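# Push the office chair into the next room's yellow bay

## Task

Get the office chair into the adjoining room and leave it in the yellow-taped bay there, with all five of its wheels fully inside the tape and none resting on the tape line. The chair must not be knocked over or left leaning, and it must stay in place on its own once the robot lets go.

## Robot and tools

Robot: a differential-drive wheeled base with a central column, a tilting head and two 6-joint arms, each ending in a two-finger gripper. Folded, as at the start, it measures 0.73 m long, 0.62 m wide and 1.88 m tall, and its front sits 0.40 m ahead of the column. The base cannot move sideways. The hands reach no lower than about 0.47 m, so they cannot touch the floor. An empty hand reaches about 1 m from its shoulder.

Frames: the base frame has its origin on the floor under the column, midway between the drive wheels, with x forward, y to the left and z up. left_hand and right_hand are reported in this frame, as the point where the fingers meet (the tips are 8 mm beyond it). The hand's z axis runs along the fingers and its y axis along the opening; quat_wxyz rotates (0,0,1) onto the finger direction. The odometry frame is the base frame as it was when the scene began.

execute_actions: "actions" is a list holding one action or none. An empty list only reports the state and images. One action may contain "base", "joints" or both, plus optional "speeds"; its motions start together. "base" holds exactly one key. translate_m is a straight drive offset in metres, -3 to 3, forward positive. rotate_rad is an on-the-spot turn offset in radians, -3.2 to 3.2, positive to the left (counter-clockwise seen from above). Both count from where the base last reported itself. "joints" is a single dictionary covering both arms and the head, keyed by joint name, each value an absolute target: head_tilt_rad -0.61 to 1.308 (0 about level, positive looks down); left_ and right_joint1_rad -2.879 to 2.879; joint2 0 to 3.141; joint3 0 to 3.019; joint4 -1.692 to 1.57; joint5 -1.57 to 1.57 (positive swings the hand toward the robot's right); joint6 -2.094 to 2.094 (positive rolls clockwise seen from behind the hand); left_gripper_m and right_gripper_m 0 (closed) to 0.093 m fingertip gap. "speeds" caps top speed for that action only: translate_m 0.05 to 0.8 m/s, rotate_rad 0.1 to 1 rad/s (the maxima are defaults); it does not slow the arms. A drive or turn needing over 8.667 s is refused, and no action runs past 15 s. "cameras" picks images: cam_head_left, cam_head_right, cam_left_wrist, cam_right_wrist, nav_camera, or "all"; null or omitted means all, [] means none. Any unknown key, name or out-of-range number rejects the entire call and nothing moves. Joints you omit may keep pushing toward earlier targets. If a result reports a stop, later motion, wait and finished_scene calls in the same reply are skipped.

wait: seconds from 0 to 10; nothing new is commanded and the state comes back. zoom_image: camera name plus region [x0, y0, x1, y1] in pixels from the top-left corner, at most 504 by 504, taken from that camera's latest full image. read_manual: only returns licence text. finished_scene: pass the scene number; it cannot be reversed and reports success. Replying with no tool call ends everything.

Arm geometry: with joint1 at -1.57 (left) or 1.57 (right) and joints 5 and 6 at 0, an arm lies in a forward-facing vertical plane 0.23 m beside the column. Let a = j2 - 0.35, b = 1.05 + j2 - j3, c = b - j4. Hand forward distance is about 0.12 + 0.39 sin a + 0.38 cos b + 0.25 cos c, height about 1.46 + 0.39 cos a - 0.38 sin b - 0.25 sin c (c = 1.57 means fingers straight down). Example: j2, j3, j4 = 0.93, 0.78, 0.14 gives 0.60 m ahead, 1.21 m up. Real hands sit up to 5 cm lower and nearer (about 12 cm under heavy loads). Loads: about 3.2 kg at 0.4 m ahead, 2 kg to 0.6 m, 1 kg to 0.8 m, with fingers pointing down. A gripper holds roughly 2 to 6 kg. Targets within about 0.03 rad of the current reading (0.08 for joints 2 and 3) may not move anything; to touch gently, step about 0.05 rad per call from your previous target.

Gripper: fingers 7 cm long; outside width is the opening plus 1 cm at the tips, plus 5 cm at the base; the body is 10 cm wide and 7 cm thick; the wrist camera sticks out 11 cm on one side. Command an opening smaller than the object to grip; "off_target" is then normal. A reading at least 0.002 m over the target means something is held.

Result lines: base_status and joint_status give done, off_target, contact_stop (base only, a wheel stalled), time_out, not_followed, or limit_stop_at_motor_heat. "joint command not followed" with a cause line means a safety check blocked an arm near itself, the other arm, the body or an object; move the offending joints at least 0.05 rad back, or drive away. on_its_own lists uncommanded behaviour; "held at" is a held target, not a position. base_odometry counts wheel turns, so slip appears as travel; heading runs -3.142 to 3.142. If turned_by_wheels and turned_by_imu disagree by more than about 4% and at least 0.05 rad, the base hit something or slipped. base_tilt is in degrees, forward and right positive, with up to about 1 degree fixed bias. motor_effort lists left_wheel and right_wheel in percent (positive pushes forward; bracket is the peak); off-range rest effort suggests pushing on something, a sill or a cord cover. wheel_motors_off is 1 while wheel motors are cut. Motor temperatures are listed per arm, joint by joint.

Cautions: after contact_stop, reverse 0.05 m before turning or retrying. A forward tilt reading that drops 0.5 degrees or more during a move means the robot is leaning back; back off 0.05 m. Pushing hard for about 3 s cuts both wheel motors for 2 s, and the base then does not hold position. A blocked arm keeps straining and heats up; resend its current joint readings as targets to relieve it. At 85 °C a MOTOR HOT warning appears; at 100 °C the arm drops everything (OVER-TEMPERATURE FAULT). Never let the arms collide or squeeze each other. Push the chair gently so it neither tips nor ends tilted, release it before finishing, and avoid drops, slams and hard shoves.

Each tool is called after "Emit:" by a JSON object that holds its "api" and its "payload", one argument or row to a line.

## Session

Emit:
{"api": "execute_actions", "payload": {
  "actions": []
}}

Scene clock: 0.00 s.
Motor temperatures (°C, as the motors report them): left_arm=[24 24 22 23 24 24] | right_arm=[23 23 23 22 23 21]
base_odometry: x=+0.000 y=+0.000 heading=+0.000 (m, m, rad; odometry frame)
turned_by_wheels: +0.000 (rad since the last result)
turned_by_imu: +0.000 (rad since the last result)
base_tilt: forward=-0.5 right=+0.6 (deg)
base_status: not commanded
joint_positions: head_tilt_rad=+0.881 left_joint1_rad=-1.542 left_joint2_rad=+0.872 left_joint3_rad=+0.416 left_joint4_rad=-0.970 left_joint5_rad=+0.031 left_joint6_rad=+0.082 left_gripper_m=+0.094 right_joint1_rad=+1.557 right_joint2_rad=+0.898 right_joint3_rad=+0.401 right_joint4_rad=-0.951 right_joint5_rad=+0.011 right_joint6_rad=-0.028 right_gripper_m=+0.095
joint_status: not commanded
wheel_motors_off: 0
motor_effort: left_wheel=+3 right_wheel=+3 (%)
left_hand: x=+0.1501 y=+0.2252 z=+1.2557 quat_wxyz=(+0.435, -0.018, -0.900, +0.024) (m; base frame)
right_hand: x=+0.1395 y=-0.2304 z=+1.2541 quat_wxyz=(+0.446, +0.009, -0.895, +0.003) (m; base frame)
pictures: cam_head_left, cam_head_right, cam_left_wrist, cam_right_wrist, nav_camera
Images, in order (width x height): cam_head_left 672x504, cam_head_right 672x504, cam_left_wrist 504x504, cam_right_wrist 504x504, nav_camera 672x504.

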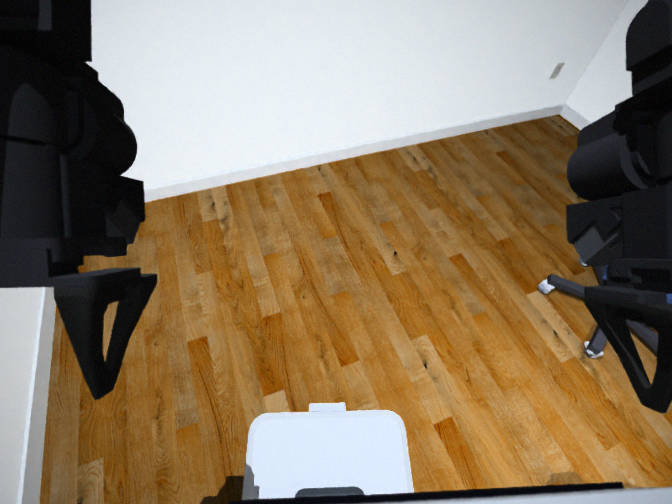

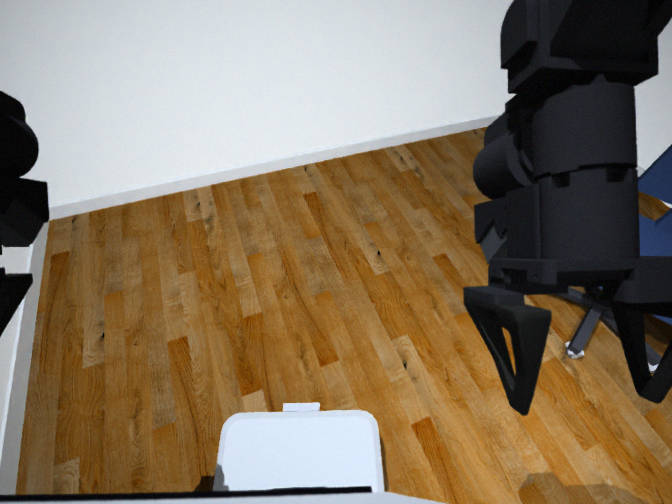

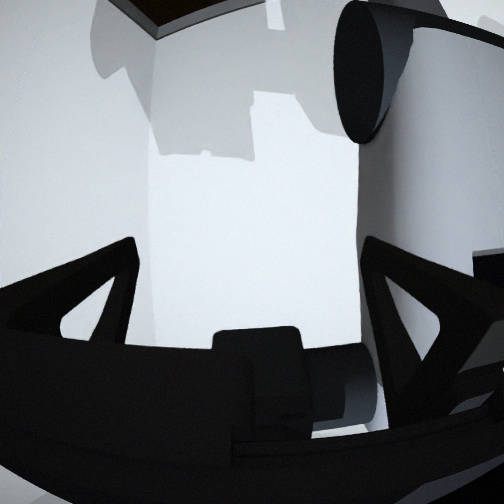

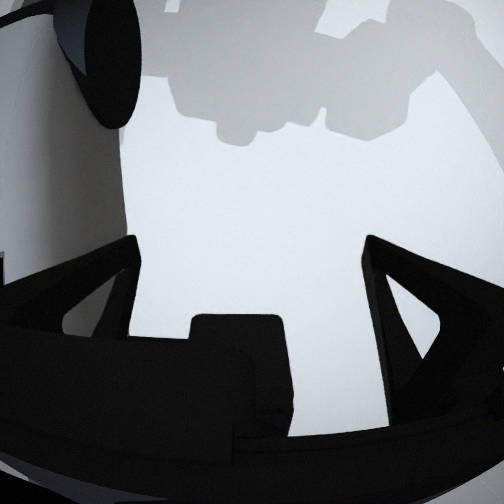

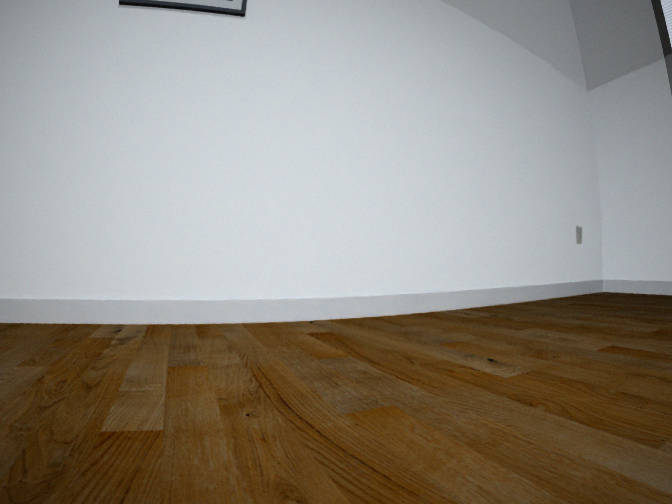

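Emit:
{"api": "execute_actions", "payload": {
  "actions": [
    {"base":{"translate_m":1.12},"joints":{"left_joint2_rad":0.3,"left_joint3_rad":0.15,"left_joint4_rad":-0.5,"right_joint2_rad":0.3,"right_joint3_rad":0.15,"right_joint4_rad":-0.5}}
  ],
  "cameras": []
}}

Emit:
{"api": "execute_actions", "payload": {
  "actions": [
    {"base":{"rotate_rad":-1.2}}
  ],
  "cameras": ["cam_head_left","nav_camera"]
}}

Scene clock: 6.13 s.
Motor temperatures (°C, as the motors report them): left_arm=[24 24 22 23 24 24] | right_arm=[23 23 23 22 23 21]
base_odometry: x=+1.120 y=+0.000 heading=+0.000 (m, m, rad; odometry frame)
turned_by_wheels: +0.000 (rad since the last result)
turned_by_imu: +0.003 (rad since the last result)
base_tilt: forward=-0.5 right=+0.6 (deg)
base_status: done
joint_positions: head_tilt_rad=+0.881 left_joint1_rad=-1.542 left_joint2_rad=+0.295 left_joint3_rad=+0.140 left_joint4_rad=-0.508 left_joint5_rad=+0.031 left_joint6_rad=+0.082 left_gripper_m=+0.094 right_joint1_rad=+1.557 right_joint2_rad=+0.300 right_joint3_rad=+0.137 right_joint4_rad=-0.507 right_joint5_rad=+0.011 right_joint6_rad=-0.028 right_gripper_m=+0.095
joint_status: all done
wheel_motors_off: 0
motor_effort: left_wheel=+1(61) right_wheel=-1(44) (%)
left_hand: x=+0.2078 y=+0.2264 z=+1.2408 quat_wxyz=(+0.069, -0.032, -0.997, +0.006) (m; base frame)
right_hand: x=+0.2052 y=-0.2310 z=+1.2401 quat_wxyz=(+0.073, +0.011, -0.997, +0.011) (m; base frame)
pictures: none
No camera images: the call's "cameras" was empty. Leave "cameras" out to get every camera's image.

Scene clock: 8.70 s.
Motor temperatures (°C, as the motors report them): left_arm=[24 24 22 23 24 24] | right_arm=[23 23 23 22 23 21]
base_odometry: x=+1.120 y=+0.000 heading=-1.199 (m, m, rad; odometry frame)
turned_by_wheels: -1.199 (rad since the last result)
turned_by_imu: -1.197 (rad since the last result)
base_tilt: forward=-0.5 right=+0.6 (deg)
base_status: done
joint_positions: head_tilt_rad=+0.881 left_joint1_rad=-1.542 left_joint2_rad=+0.295 left_joint3_rad=+0.140 left_joint4_rad=-0.508 left_joint5_rad=+0.031 left_joint6_rad=+0.082 left_gripper_m=+0.094 right_joint1_rad=+1.557 right_joint2_rad=+0.300 right_joint3_rad=+0.137 right_joint4_rad=-0.507 right_joint5_rad=+0.011 right_joint6_rad=-0.028 right_gripper_m=+0.095
joint_status: not commanded
wheel_motors_off: 0
motor_effort: left_wheel=+3(36) right_wheel=-3(38) (%)
left_hand: x=+0.2078 y=+0.2264 z=+1.2408 quat_wxyz=(+0.069, -0.032, -0.997, +0.006) (m; base frame)
right_hand: x=+0.2052 y=-0.2310 z=+1.2401 quat_wxyz=(+0.073, +0.011, -0.997, +0.011) (m; base frame)
pictures: cam_head_left, nav_camera
Images, in order (width x height): cam_head_left 672x504, nav_camera 672x504.

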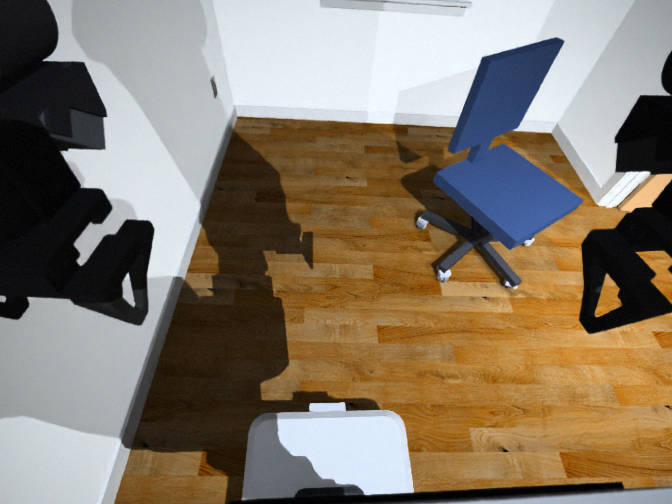

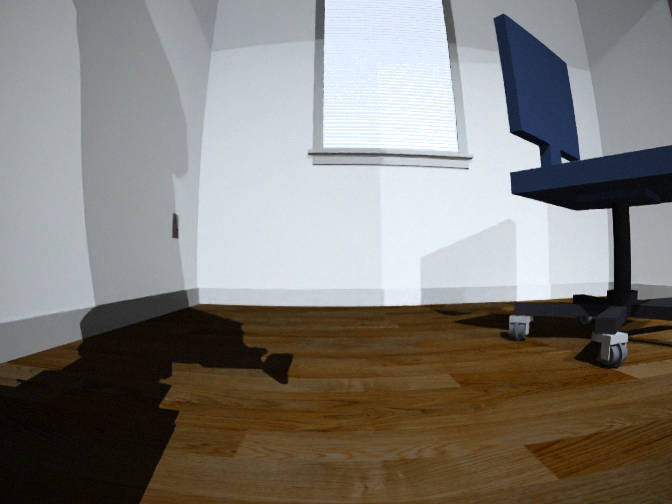

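Emit:
{"api": "execute_actions", "payload": {
  "actions": [
    {"base":{"translate_m":1.0},"joints":{"left_joint1_rad":-1.57,"left_joint2_rad":1.05,"left_joint3_rad":1.05,"left_joint4_rad":-0.45,"left_joint5_rad":0,"left_joint6_rad":-0.6}}
  ],
  "cameras": []
}}

Emit:
{"api": "execute_actions", "payload": {
  "actions": [
    {"base":{"rotate_rad":-1.45}}
  ]
}}

Scene clock: 15.20 s.
Motor temperatures (°C, as the motors report them): left_arm=[24 24 23 23 24 24] | right_arm=[23 23 23 22 23 21]
base_odometry: x=+1.483 y=-0.932 heading=-1.199 (m, m, rad; odometry frame)
turned_by_wheels: +0.000 (rad since the last result)
turned_by_imu: +0.001 (rad since the last result)
base_tilt: forward=-0.5 right=+0.6 (deg)
base_status: done
joint_positions: head_tilt_rad=+0.881 left_joint1_rad=-1.559 left_joint2_rad=+1.046 left_joint3_rad=+1.033 left_joint4_rad=-0.458 left_joint5_rad=+0.002 left_joint6_rad=-0.593 left_gripper_m=+0.094 right_joint1_rad=+1.557 right_joint2_rad=+0.300 right_joint3_rad=+0.143 right_joint4_rad=-0.506 right_joint5_rad=+0.011 right_joint6_rad=-0.028 right_gripper_m=+0.095
joint_status: all done
wheel_motors_off: 0
motor_effort: left_wheel=-1(59) right_wheel=+0(49) (%)
left_hand: x=+0.5710 y=+0.2300 z=+1.1716 quat_wxyz=(-0.026, +0.295, -0.955, +0.004) (m; base frame)
right_hand: x=+0.2089 y=-0.2310 z=+1.2407 quat_wxyz=(+0.070, +0.011, -0.997, +0.011) (m; base frame)
pictures: none
No camera images: the call's "cameras" was empty. Leave "cameras" out to get every camera's image.

Scene clock: 17.97 s.
Motor temperatures (°C, as the motors report them): left_arm=[24 24 23 23 24 24] | right_arm=[23 23 23 22 23 21]
base_odometry: x=+1.483 y=-0.932 heading=-2.649 (m, m, rad; odometry frame)
turned_by_wheels: -1.449 (rad since the last result)
turned_by_imu: -1.446 (rad since the last result)
base_tilt: forward=-0.6 right=+0.5 (deg)
base_status: done
joint_positions: head_tilt_rad=+0.881 left_joint1_rad=-1.560 left_joint2_rad=+1.046 left_joint3_rad=+1.033 left_joint4_rad=-0.458 left_joint5_rad=+0.001 left_joint6_rad=-0.593 left_gripper_m=+0.094 right_joint1_rad=+1.557 right_joint2_rad=+0.300 right_joint3_rad=+0.143 right_joint4_rad=-0.506 right_joint5_rad=+0.011 right_joint6_rad=-0.028 right_gripper_m=+0.095
joint_status: not commanded
wheel_motors_off: 0
motor_effort: left_wheel=+3(44) right_wheel=-2(41) (%)
left_hand: x=+0.5710 y=+0.2296 z=+1.1715 quat_wxyz=(-0.026, +0.295, -0.955, +0.004) (m; base frame)
right_hand: x=+0.2089 y=-0.2310 z=+1.2407 quat_wxyz=(+0.070, +0.011, -0.997, +0.011) (m; base frame)
pictures: cam_head_left, cam_head_right, cam_left_wrist, cam_right_wrist, nav_camera
Images, in order (width x height): cam_head_left 672x504, cam_head_right 672x504, cam_left_wrist 504x504, cam_right_wrist 504x504, nav_camera 672x504.

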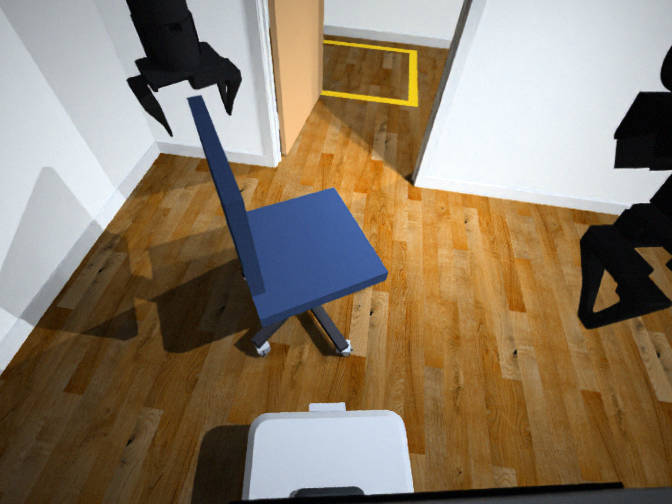

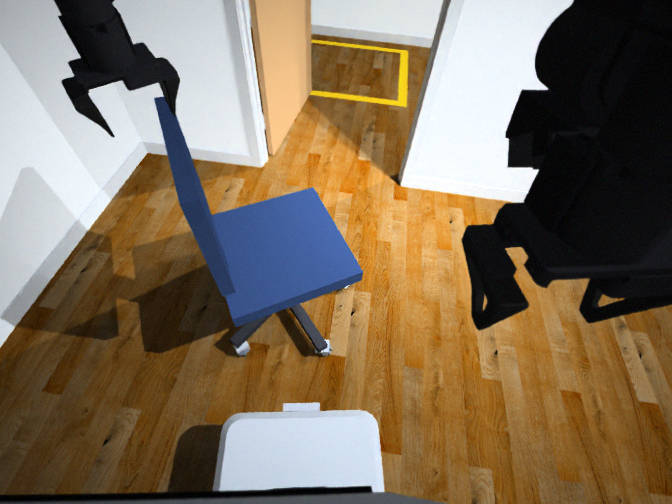

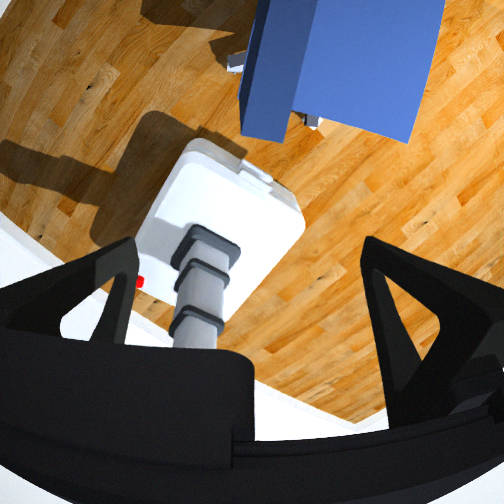

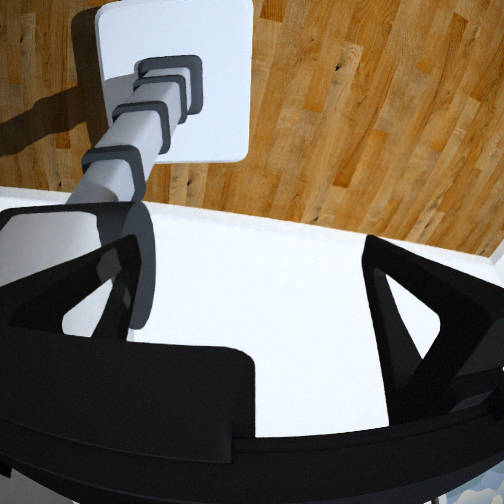

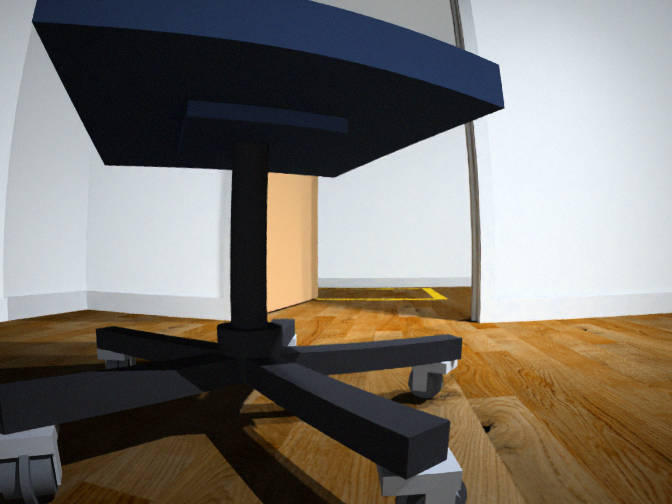

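Emit:
{"api": "execute_actions", "payload": {
  "actions": [
    {"joints":{"left_joint1_rad":-1.53,"left_joint2_rad":1.55,"left_joint3_rad":1.63,"left_joint6_rad":-0.42}}
  ],
  "cameras": ["cam_head_left","cam_left_wrist"]
}}

Scene clock: 20.83 s.
Motor temperatures (°C, as the motors report them): left_arm=[24 24 23 23 24 24] | right_arm=[23 23 23 22 23 21]
base_odometry: x=+1.483 y=-0.932 heading=-2.649 (m, m, rad; odometry frame)
turned_by_wheels: +0.000 (rad since the last result)
turned_by_imu: -0.001 (rad since the last result)
base_tilt: forward=-0.5 right=+0.5 (deg)
base_status: not commanded
joint_positions: head_tilt_rad=+0.881 left_joint1_rad=-1.539 left_joint2_rad=+1.562 left_joint3_rad=+1.606 left_joint4_rad=-0.458 left_joint5_rad=+0.001 left_joint6_rad=-0.426 left_gripper_m=+0.094 right_joint1_rad=+1.557 right_joint2_rad=+0.300 right_joint3_rad=+0.143 right_joint4_rad=-0.506 right_joint5_rad=+0.011 right_joint6_rad=-0.028 right_gripper_m=+0.095
joint_status: all done
wheel_motors_off: 0
motor_effort: left_wheel=+7(7) right_wheel=-6(5) (%)
left_hand: x=+0.7168 y=+0.2463 z=+1.0238 quat_wxyz=(-0.057, +0.218, -0.974, -0.002) (m; base frame)
right_hand: x=+0.2089 y=-0.2310 z=+1.2407 quat_wxyz=(+0.070, +0.011, -0.997, +0.011) (m; base frame)
pictures: cam_head_left, cam_left_wrist
Images, in order (width x height): cam_head_left 672x504, cam_left_wrist 504x504.

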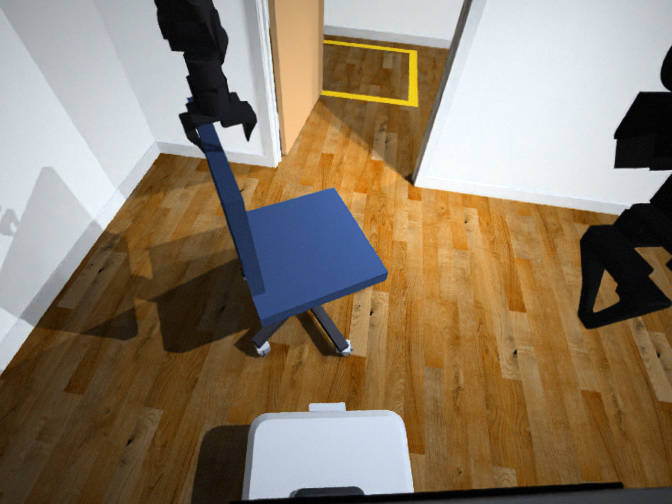

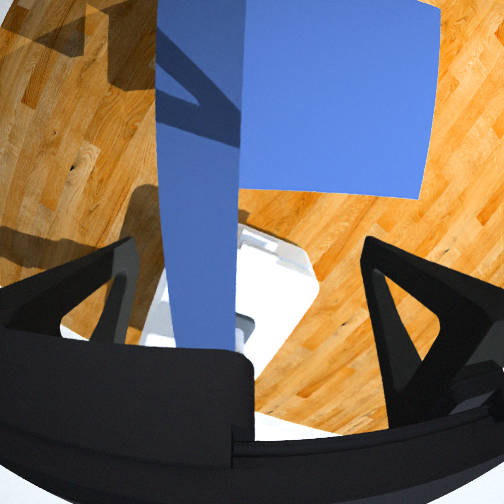

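Emit:
{"api": "execute_actions", "payload": {
  "actions": [
    {"joints":{"left_joint1_rad":-1.5,"left_joint2_rad":1.79,"left_joint3_rad":1.81,"left_joint4_rad":-0.43}}
  ],
  "cameras": ["cam_left_wrist"]
}}

Emit:
{"api": "execute_actions", "payload": {
  "actions": [
    {"joints":{"left_gripper_m":0}}
  ],
  "cameras": ["cam_head_left","cam_left_wrist"]
}}

Scene clock: 23.90 s.
Motor temperatures (°C, as the motors report them): left_arm=[24 25 23 23 24 24] | right_arm=[23 23 23 22 23 21]
base_odometry: x=+1.483 y=-0.932 heading=-2.648 (m, m, rad; odometry frame)
turned_by_wheels: +0.000 (rad since the last result)
turned_by_imu: -0.001 (rad since the last result)
base_tilt: forward=-0.5 right=+0.6 (deg)
base_status: not commanded
joint_positions: head_tilt_rad=+0.881 left_joint1_rad=-1.506 left_joint2_rad=+1.804 left_joint3_rad=+1.791 left_joint4_rad=-0.434 left_joint5_rad=+0.001 left_joint6_rad=-0.426 left_gripper_m=+0.094 right_joint1_rad=+1.557 right_joint2_rad=+0.300 right_joint3_rad=+0.143 right_joint4_rad=-0.506 right_joint5_rad=+0.011 right_joint6_rad=-0.028 right_gripper_m=+0.095
joint_status: all done
wheel_motors_off: 0
motor_effort: left_wheel=+6(6) right_wheel=-5(6) (%)
left_hand: x=+0.7114 y=+0.2751 z=+0.9229 quat_wxyz=(-0.044, +0.226, -0.973, -0.019) (m; base frame)
right_hand: x=+0.2089 y=-0.2310 z=+1.2407 quat_wxyz=(+0.070, +0.011, -0.997, +0.011) (m; base frame)
pictures: cam_left_wrist
Images, in order (width x height): cam_left_wrist 504x504.

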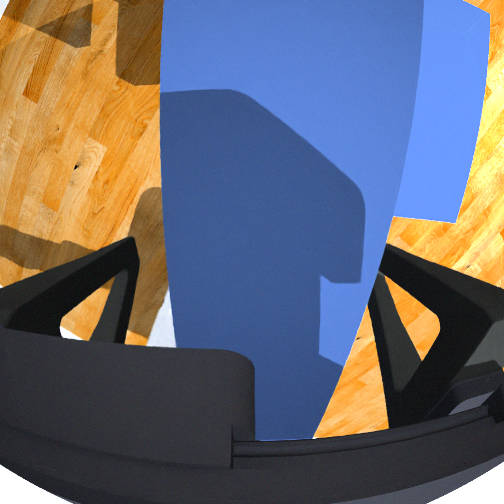

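Scene clock: 24.63 s.
Motor temperatures (°C, as the motors report them): left_arm=[24 25 24 23 24 24] | right_arm=[23 23 23 22 23 21]
base_odometry: x=+1.483 y=-0.932 heading=-2.649 (m, m, rad; odometry frame)
turned_by_wheels: +0.000 (rad since the last result)
turned_by_imu: +0.000 (rad since the last result)
base_tilt: forward=-0.5 right=+0.6 (deg)
base_status: not commanded
joint_positions: head_tilt_rad=+0.881 left_joint1_rad=-1.508 left_joint2_rad=+1.804 left_joint3_rad=+1.793 left_joint4_rad=-0.431 left_joint5_rad=+0.006 left_joint6_rad=-0.411 left_gripper_m=+0.039 right_joint1_rad=+1.557 right_joint2_rad=+0.300 right_joint3_rad=+0.143 right_joint4_rad=-0.506 right_joint5_rad=+0.011 right_joint6_rad=-0.028 right_gripper_m=+0.095
joint_status: left_gripper_m off_target (ended at +0.039, target +0.000)
wheel_motors_off: 0
motor_effort: left_wheel=+5(6) right_wheel=-5(6) (%)
left_hand: x=+0.7129 y=+0.2728 z=+0.9231 quat_wxyz=(-0.045, +0.218, -0.975, -0.016) (m; base frame)
right_hand: x=+0.2089 y=-0.2310 z=+1.2407 quat_wxyz=(+0.070, +0.011, -0.997, +0.011) (m; base frame)
pictures: cam_head_left, cam_left_wrist
Images, in order (width x height): cam_head_left 672x504, cam_left_wrist 504x504.

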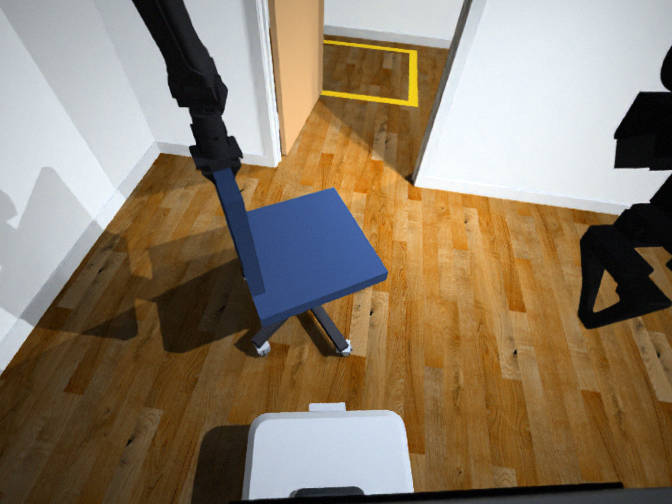

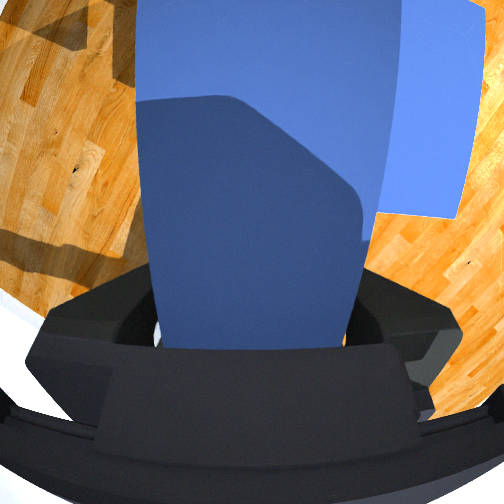

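Emit:
{"api": "execute_actions", "payload": {
  "actions": [
    {"joints":{"left_joint1_rad":-1.6,"left_joint6_rad":-0.1},"base":{"translate_m":0.5},"speeds":{"translate_m":0.25}}
  ],
  "cameras": ["cam_head_left","nav_camera"]
}}

Scene clock: 29.63 s.
Motor temperatures (°C, as the motors report them): left_arm=[24 26 24 23 25 26] | right_arm=[23 23 23 22 23 21]
base_odometry: x=+1.043 y=-1.168 heading=-2.650 (m, m, rad; odometry frame)
turned_by_wheels: -0.001 (rad since the last result)
turned_by_imu: -0.001 (rad since the last result)
base_tilt: forward=-0.5 right=+0.6 (deg)
base_status: done
joint_positions: head_tilt_rad=+0.881 left_joint1_rad=-1.680 left_joint2_rad=+1.794 left_joint3_rad=+1.735 left_joint4_rad=-0.495 left_joint5_rad=-0.062 left_joint6_rad=+0.180 left_gripper_m=+0.044 right_joint1_rad=+1.557 right_joint2_rad=+0.299 right_joint3_rad=+0.146 right_joint4_rad=-0.505 right_joint5_rad=+0.011 right_joint6_rad=-0.028 right_gripper_m=+0.095
joint_status: left_joint1_rad time_out (moved -0.173 of -0.092); left_joint6_rad time_out (moved +0.591 of +0.311)
wheel_motors_off: 0
on_its_own: left_joint1_rad reads -1.680 and still pushes toward -1.600 since a time_out; left_joint6_rad reads +0.180 and still pushes toward -0.033 since a time_out (your -0.100 is given up)
motor_effort: left_wheel=+0(60) right_wheel=+3(52) (%)
left_hand: x=+0.6672 y=+0.1519 z=+0.9192 quat_wxyz=(+0.013, -0.118, -0.993, +0.017) (m; base frame)
right_hand: x=+0.2109 y=-0.2310 z=+1.2409 quat_wxyz=(+0.068, +0.011, -0.998, +0.011) (m; base frame)
pictures: cam_head_left, nav_camera
Images, in order (width x height): cam_head_left 672x504, nav_camera 672x504.

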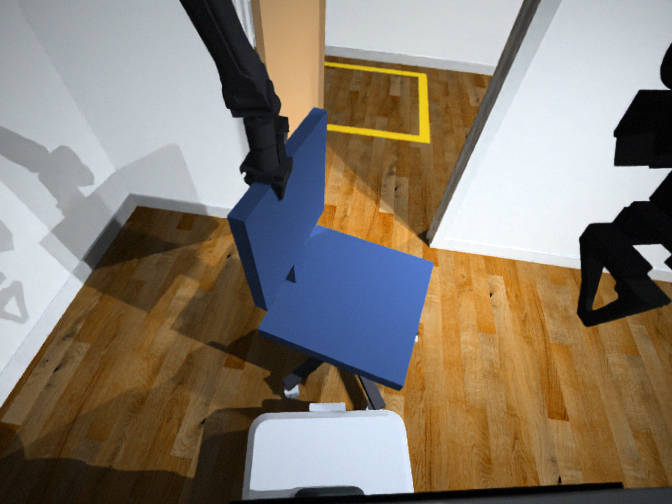

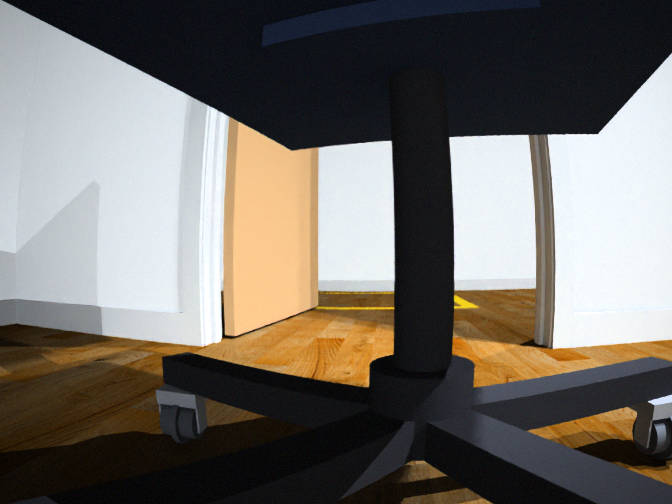

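Overshot; continue slowly so the casters realign.

Emit:
{"api": "execute_actions", "payload": {
  "actions": [
    {"base":{"translate_m":0.3},"speeds":{"translate_m":0.12}}
  ],
  "cameras": ["cam_head_left","nav_camera"]
}}

Scene clock: 35.00 s.
Motor temperatures (°C, as the motors report them): left_arm=[24 26 25 23 27 27] | right_arm=[23 23 23 22 23 21]
base_odometry: x=+0.778 y=-1.310 heading=-2.651 (m, m, rad; odometry frame)
turned_by_wheels: -0.001 (rad since the last result)
turned_by_imu: -0.002 (rad since the last result)
base_tilt: forward=-0.5 right=+0.6 (deg)
base_status: done
joint_positions: head_tilt_rad=+0.881 left_joint1_rad=-1.676 left_joint2_rad=+1.797 left_joint3_rad=+1.745 left_joint4_rad=-0.488 left_joint5_rad=-0.058 left_joint6_rad=+0.140 left_gripper_m=+0.044 right_joint1_rad=+1.557 right_joint2_rad=+0.299 right_joint3_rad=+0.146 right_joint4_rad=-0.505 right_joint5_rad=+0.011 right_joint6_rad=-0.028 right_gripper_m=+0.095
joint_status: not commanded
wheel_motors_off: 0
on_its_own: left_joint1_rad reads -1.676 and still pushes toward -1.600 since a time_out; left_joint6_rad reads +0.140 and still pushes toward -0.033 since a time_out (your -0.100 is given up)
motor_effort: left_wheel=+2(45) right_wheel=+3(45) (%)
left_hand: x=+0.6738 y=+0.1540 z=+0.9192 quat_wxyz=(+0.006, -0.097, -0.995, +0.017) (m; base frame)
right_hand: x=+0.2109 y=-0.2310 z=+1.2409 quat_wxyz=(+0.068, +0.011, -0.998, +0.011) (m; base frame)
pictures: cam_head_left, nav_camera
Images, in order (width x height): cam_head_left 672x504, nav_camera 672x504.

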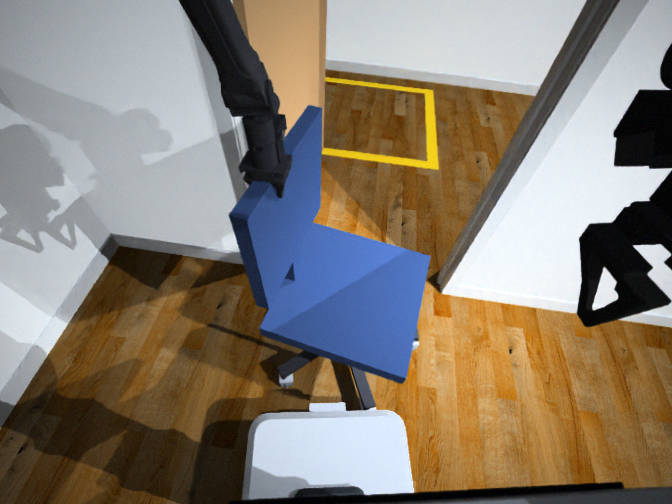

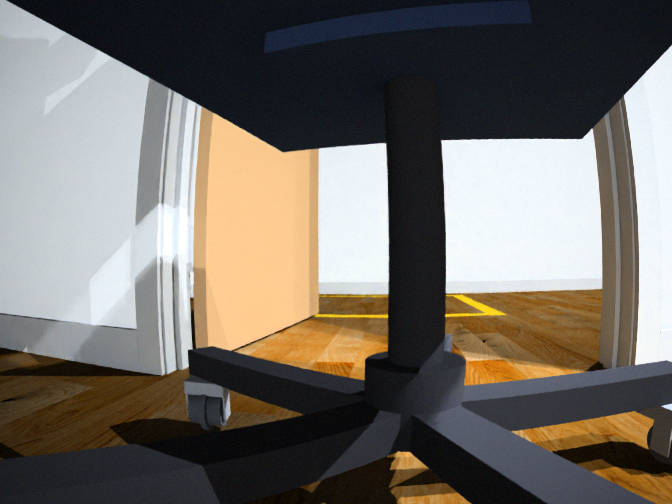

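Emit:
{"api": "execute_actions", "payload": {
  "actions": [
    {"base":{"translate_m":0.36},"speeds":{"translate_m":0.15}}
  ],
  "cameras": ["cam_head_left"]
}}

Emit:
{"api": "execute_actions", "payload": {
  "actions": [
    {"base":{"rotate_rad":-0.22},"speeds":{"rotate_rad":0.15}}
  ],
  "cameras": ["cam_head_left","cam_head_right","nav_camera"]
}}

Scene clock: 41.77 s.
Motor temperatures (°C, as the motors report them): left_arm=[24 26 26 23 29 28] | right_arm=[23 23 23 22 23 21]
base_odometry: x=+0.461 y=-1.479 heading=-2.652 (m, m, rad; odometry frame)
turned_by_wheels: -0.001 (rad since the last result)
turned_by_imu: -0.002 (rad since the last result)
base_tilt: forward=-0.5 right=+0.6 (deg)
base_status: done
joint_positions: head_tilt_rad=+0.881 left_joint1_rad=-1.660 left_joint2_rad=+1.795 left_joint3_rad=+1.745 left_joint4_rad=-0.484 left_joint5_rad=-0.052 left_joint6_rad=+0.190 left_gripper_m=+0.044 right_joint1_rad=+1.557 right_joint2_rad=+0.299 right_joint3_rad=+0.144 right_joint4_rad=-0.505 right_joint5_rad=+0.011 right_joint6_rad=-0.028 right_gripper_m=+0.095
joint_status: not commanded
wheel_motors_off: 0
on_its_own: left_joint1_rad reads -1.660 and still pushes toward -1.600 since a time_out; left_joint6_rad reads +0.190 and still pushes toward -0.033 since a time_out (your -0.100 is given up)
motor_effort: left_wheel=-1(46) right_wheel=+3(60) (%)
left_hand: x=+0.6763 y=+0.1651 z=+0.9194 quat_wxyz=(+0.003, -0.117, -0.993, +0.013) (m; base frame)
right_hand: x=+0.2098 y=-0.2310 z=+1.2408 quat_wxyz=(+0.068, +0.011, -0.998, +0.011) (m; base frame)
pictures: cam_head_left
Images, in order (width x height): cam_head_left 672x504.

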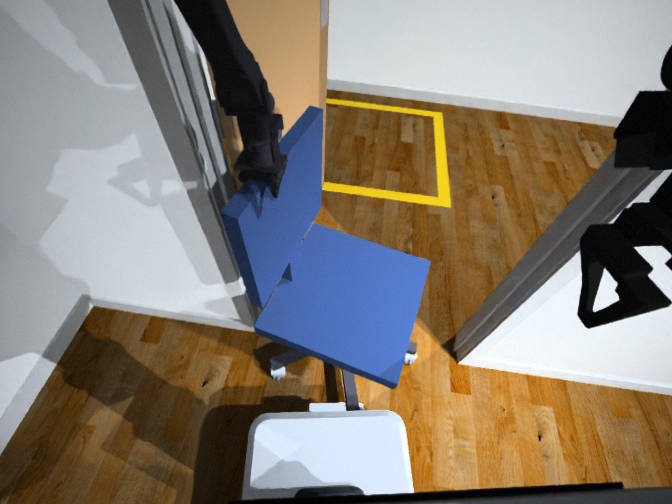

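Scene clock: 44.20 s.
Motor temperatures (°C, as the motors report them): left_arm=[24 27 26 23 28 29] | right_arm=[23 23 23 22 23 21]
base_odometry: x=+0.460 y=-1.479 heading=-2.869 (m, m, rad; odometry frame)
turned_by_wheels: -0.217 (rad since the last result)
turned_by_imu: -0.212 (rad since the last result)
base_tilt: forward=-0.6 right=+0.5 (deg)
base_status: done
joint_positions: head_tilt_rad=+0.881 left_joint1_rad=-1.516 left_joint2_rad=+1.792 left_joint3_rad=+1.745 left_joint4_rad=-0.479 left_joint5_rad=+0.010 left_joint6_rad=+0.125 left_gripper_m=+0.043 right_joint1_rad=+1.557 right_joint2_rad=+0.299 right_joint3_rad=+0.144 right_joint4_rad=-0.505 right_joint5_rad=+0.011 right_joint6_rad=-0.028 right_gripper_m=+0.095
joint_status: not commanded
wheel_motors_off: 0
on_its_own: left_joint1_rad reads -1.516 and still pushes toward -1.600 since a time_out; left_joint6_rad reads +0.125 and still pushes toward -0.033 since a time_out (your -0.100 is given up)
motor_effort: left_wheel=+9(42) right_wheel=-3(43) (%)
left_hand: x=+0.6798 y=+0.2646 z=+0.9199 quat_wxyz=(+0.002, -0.049, -0.999, -0.019) (m; base frame)
right_hand: x=+0.2098 y=-0.2310 z=+1.2408 quat_wxyz=(+0.068, +0.011, -0.998, +0.011) (m; base frame)
pictures: cam_head_left, cam_head_right, nav_camera
Images, in order (width x height): cam_head_left 672x504, cam_head_right 672x504, nav_camera 672x504.

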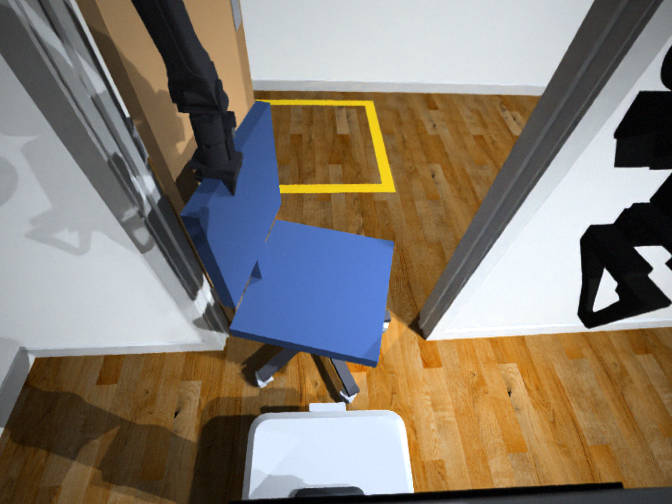

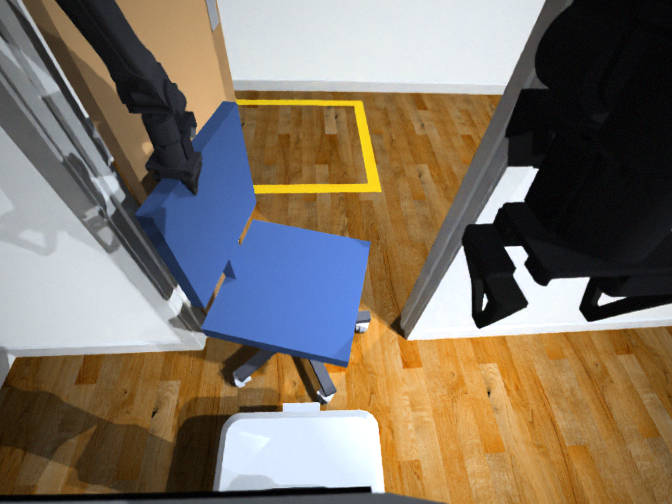

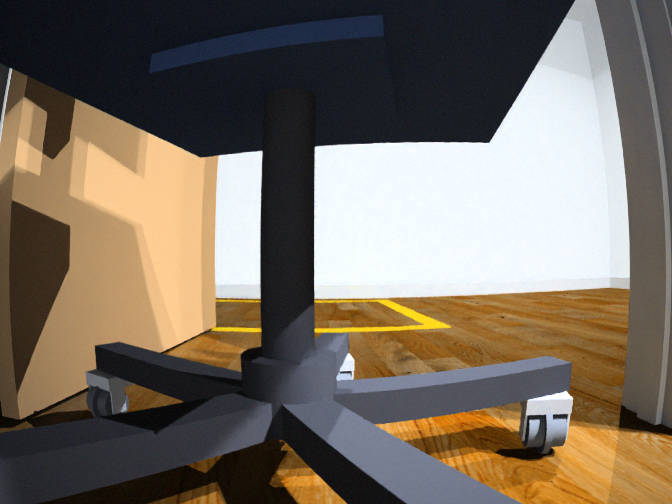

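Emit:
{"api": "execute_actions", "payload": {
  "actions": [
    {"base":{"translate_m":0.85},"joints":{"left_joint1_rad":-1.55,"left_joint6_rad":-0.1,"left_joint2_rad":1.85,"left_joint3_rad":1.92},"speeds":{"translate_m":0.2}}
  ],
  "cameras": ["cam_head_left","nav_camera"]
}}

Scene clock: 50.97 s.
Motor temperatures (°C, as the motors report them): left_arm=[24 27 27 23 27 31] | right_arm=[23 23 23 22 23 21]
base_odometry: x=-0.358 y=-1.707 heading=-2.871 (m, m, rad; odometry frame)
turned_by_wheels: -0.001 (rad since the last result)
turned_by_imu: -0.001 (rad since the last result)
base_tilt: forward=-0.5 right=+0.5 (deg)
base_status: done
joint_positions: head_tilt_rad=+0.881 left_joint1_rad=-1.611 left_joint2_rad=+1.832 left_joint3_rad=+1.853 left_joint4_rad=-0.507 left_joint5_rad=-0.023 left_joint6_rad=+0.129 left_gripper_m=+0.043 right_joint1_rad=+1.557 right_joint2_rad=+0.299 right_joint3_rad=+0.144 right_joint4_rad=-0.505 right_joint5_rad=+0.011 right_joint6_rad=-0.028 right_gripper_m=+0.095
joint_status: left_joint1_rad time_out (moved -0.094 of -0.034); left_joint6_rad time_out (moved +0.004 of -0.225); the others done
wheel_motors_off: 0
on_its_own: left_joint1_rad reads -1.611 and still pushes toward -1.550 since a time_out; left_joint6_rad reads +0.129 and still pushes toward -0.100 since a time_out
motor_effort: left_wheel=+0(63) right_wheel=+4(43) (%)
left_hand: x=+0.7141 y=+0.1970 z=+0.9170 quat_wxyz=(-0.019, -0.074, -0.997, +0.005) (m; base frame)
right_hand: x=+0.2103 y=-0.2310 z=+1.2409 quat_wxyz=(+0.068, +0.011, -0.998, +0.011) (m; base frame)
pictures: cam_head_left, nav_camera
Images, in order (width x height): cam_head_left 672x504, nav_camera 672x504.

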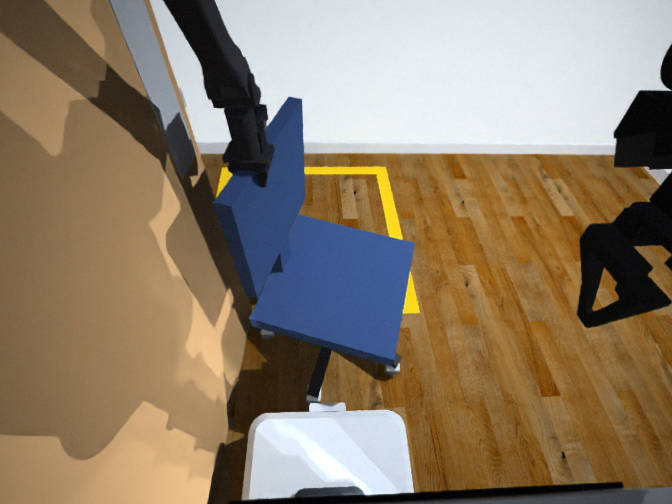

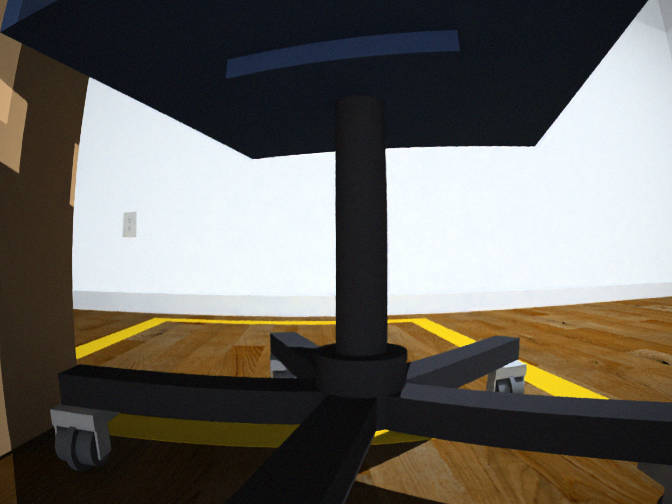

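Emit:
{"api": "execute_actions", "payload": {
  "actions": [
    {"base":{"translate_m":0.53},"joints":{"left_joint1_rad":-1.47},"speeds":{"translate_m":0.2}}
  ],
  "cameras": ["cam_head_left","nav_camera"]
}}

Scene clock: 56.13 s.
Motor temperatures (°C, as the motors report them): left_arm=[24 27 28 23 27 33] | right_arm=[23 23 23 22 23 21]
base_odometry: x=-0.869 y=-1.849 heading=-2.872 (m, m, rad; odometry frame)
turned_by_wheels: -0.001 (rad since the last result)
turned_by_imu: -0.001 (rad since the last result)
base_tilt: forward=-0.5 right=+0.6 (deg)
base_status: done
joint_positions: head_tilt_rad=+0.881 left_joint1_rad=-1.548 left_joint2_rad=+1.831 left_joint3_rad=+1.855 left_joint4_rad=-0.500 left_joint5_rad=+0.021 left_joint6_rad=+0.122 left_gripper_m=+0.043 right_joint1_rad=+1.557 right_joint2_rad=+0.299 right_joint3_rad=+0.144 right_joint4_rad=-0.505 right_joint5_rad=+0.011 right_joint6_rad=-0.028 right_gripper_m=+0.095
joint_status: left_joint1_rad time_out (moved +0.063 of +0.141)
wheel_motors_off: 0
on_its_own: left_joint1_rad reads -1.548 and still pushes toward -1.470 since a time_out; left_joint6_rad reads +0.122 and still pushes toward -0.100 since a time_out
motor_effort: left_wheel=-1(38) right_wheel=+4(41) (%)
left_hand: x=+0.7173 y=+0.2386 z=+0.9173 quat_wxyz=(-0.023, -0.056, -0.998, -0.001) (m; base frame)
right_hand: x=+0.2103 y=-0.2310 z=+1.2409 quat_wxyz=(+0.068, +0.011, -0.998, +0.011) (m; base frame)
pictures: cam_head_left, nav_camera
Images, in order (width x height): cam_head_left 672x504, nav_camera 672x504.

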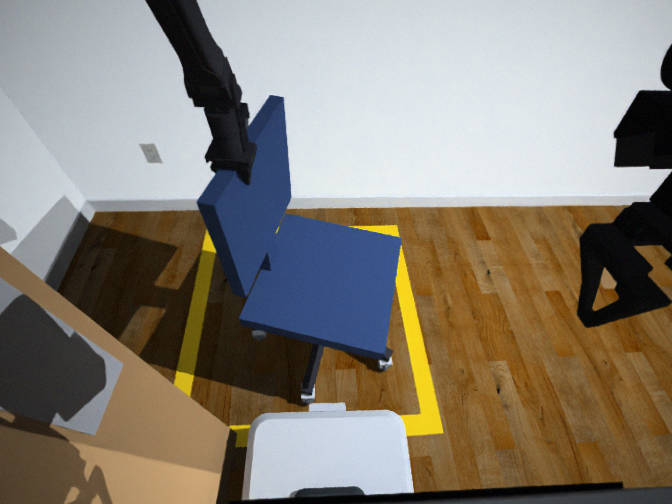

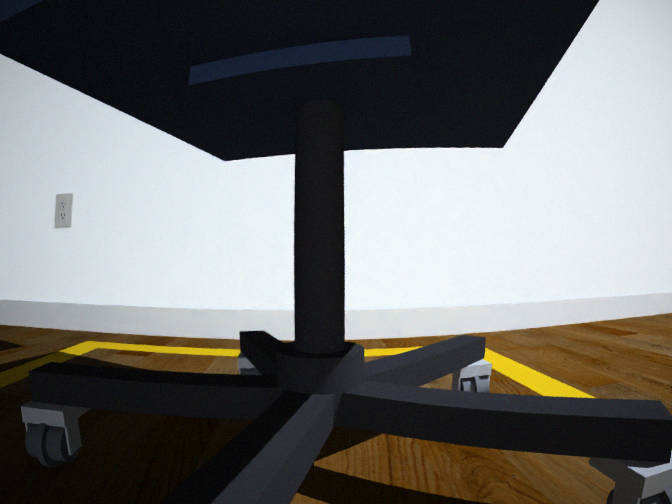

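Emit:
{"api": "execute_actions", "payload": {
  "actions": [
    {"base":{"translate_m":0.07},"speeds":{"translate_m":0.15}}
  ],
  "cameras": []
}}

Emit:
{"api": "execute_actions", "payload": {
  "actions": [
    {"joints":{"left_gripper_m":0.093,"left_joint1_rad":-1.545,"left_joint6_rad":0.2,"left_joint3_rad":1.87,"left_joint4_rad":-0.5}}
  ],
  "cameras": []
}}

Emit:
{"api": "execute_actions", "payload": {
  "actions": [
    {"joints":{"left_joint2_rad":1.45,"left_joint3_rad":1.6},"base":{"translate_m":-0.12},"speeds":{"translate_m":0.1}}
  ],
  "cameras": ["cam_head_left","nav_camera"]
}}

Scene clock: 61.00 s.
Motor temperatures (°C, as the motors report them): left_arm=[24 27 28 23 26 34] | right_arm=[23 23 23 22 23 21]
base_odometry: x=-0.936 y=-1.868 heading=-2.873 (m, m, rad; odometry frame)
turned_by_wheels: -0.001 (rad since the last result)
turned_by_imu: -0.002 (rad since the last result)
base_tilt: forward=-0.5 right=+0.6 (deg)
base_status: done
joint_positions: head_tilt_rad=+0.881 left_joint1_rad=-1.542 left_joint2_rad=+1.830 left_joint3_rad=+1.850 left_joint4_rad=-0.501 left_joint5_rad=+0.029 left_joint6_rad=+0.200 left_gripper_m=+0.043 right_joint1_rad=+1.557 right_joint2_rad=+0.299 right_joint3_rad=+0.146 right_joint4_rad=-0.505 right_joint5_rad=+0.011 right_joint6_rad=-0.028 right_gripper_m=+0.095
joint_status: not commanded
wheel_motors_off: 0
on_its_own: left_joint1_rad reads -1.542 and still pushes toward -1.470 since a time_out; left_joint6_rad reads +0.200 and still pushes toward -0.100 since a time_out
motor_effort: left_wheel=+1(36) right_wheel=+3(31) (%)
left_hand: x=+0.7150 y=+0.2419 z=+0.9173 quat_wxyz=(-0.021, -0.093, -0.995, +0.000) (m; base frame)
right_hand: x=+0.2109 y=-0.2310 z=+1.2410 quat_wxyz=(+0.067, +0.011, -0.998, +0.011) (m; base frame)
pictures: none
No camera images: the call's "cameras" was empty. Leave "cameras" out to get every camera's image.

Scene clock: 61.93 s.
Motor temperatures (°C, as the motors report them): left_arm=[24 27 28 23 26 34] | right_arm=[23 23 23 22 23 21]
base_odometry: x=-0.936 y=-1.868 heading=-2.873 (m, m, rad; odometry frame)
turned_by_wheels: +0.000 (rad since the last result)
turned_by_imu: +0.000 (rad since the last result)
base_tilt: forward=-0.5 right=+0.6 (deg)
base_status: not commanded
joint_positions: head_tilt_rad=+0.881 left_joint1_rad=-1.545 left_joint2_rad=+1.831 left_joint3_rad=+1.848 left_joint4_rad=-0.508 left_joint5_rad=+0.002 left_joint6_rad=+0.208 left_gripper_m=+0.093 right_joint1_rad=+1.557 right_joint2_rad=+0.299 right_joint3_rad=+0.146 right_joint4_rad=-0.505 right_joint5_rad=+0.011 right_joint6_rad=-0.028 right_gripper_m=+0.095
joint_status: all done
wheel_motors_off: 0
motor_effort: left_wheel=-1(4) right_wheel=+0(3) (%)
left_hand: x=+0.7114 y=+0.2441 z=+0.9161 quat_wxyz=(-0.015, -0.098, -0.995, -0.012) (m; base frame)
right_hand: x=+0.2109 y=-0.2310 z=+1.2410 quat_wxyz=(+0.067, +0.011, -0.998, +0.011) (m; base frame)
pictures: none
No camera images: the call's "cameras" was empty. Leave "cameras" out to get every camera's image.

Scene clock: 64.10 s.
Motor temperatures (°C, as the motors report them): left_arm=[24 27 27 23 26 33] | right_arm=[23 23 23 22 23 21]
base_odometry: x=-0.821 y=-1.836 heading=-2.871 (m, m, rad; odometry frame)
turned_by_wheels: +0.002 (rad since the last result)
turned_by_imu: +0.000 (rad since the last result)
base_tilt: forward=-0.5 right=+0.5 (deg)
base_status: done
joint_positions: head_tilt_rad=+0.881 left_joint1_rad=-1.545 left_joint2_rad=+1.439 left_joint3_rad=+1.593 left_joint4_rad=-0.504 left_joint5_rad=+0.002 left_joint6_rad=+0.207 left_gripper_m=+0.093 right_joint1_rad=+1.557 right_joint2_rad=+0.299 right_joint3_rad=+0.146 right_joint4_rad=-0.505 right_joint5_rad=+0.011 right_joint6_rad=-0.028 right_gripper_m=+0.095
joint_status: all done
wheel_motors_off: 0
motor_effort: left_wheel=+2(49) right_wheel=-2(28) (%)
left_hand: x=+0.7472 y=+0.2407 z=+1.0935 quat_wxyz=(-0.085, -0.098, -0.991, -0.019) (m; base frame)
right_hand: x=+0.2112 y=-0.2310 z=+1.2410 quat_wxyz=(+0.067, +0.011, -0.998, +0.011) (m; base frame)
pictures: cam_head_left, nav_camera
Images, in order (width x height): cam_head_left 672x504, nav_camera 672x504.

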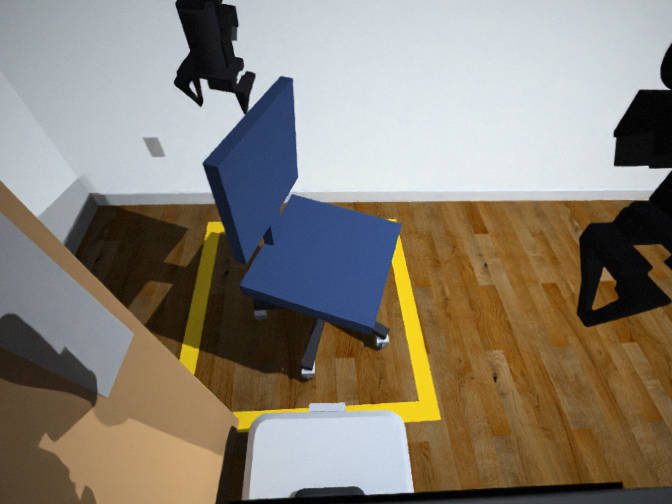

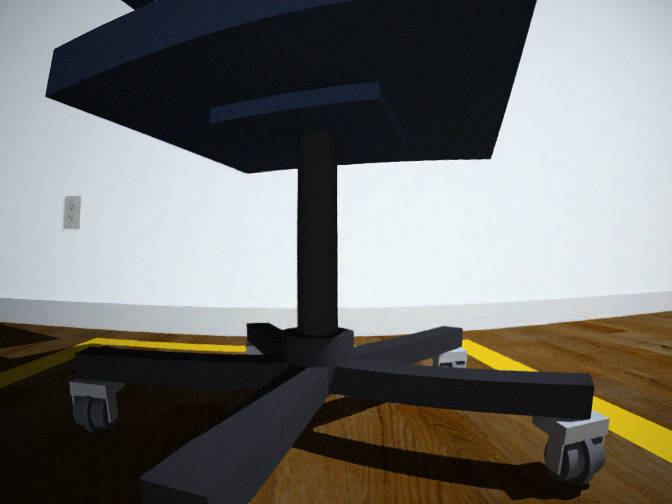

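Emit:
{"api": "finished_scene", "payload": {
  "scene": 2
}}

The scene is finished: the task was done.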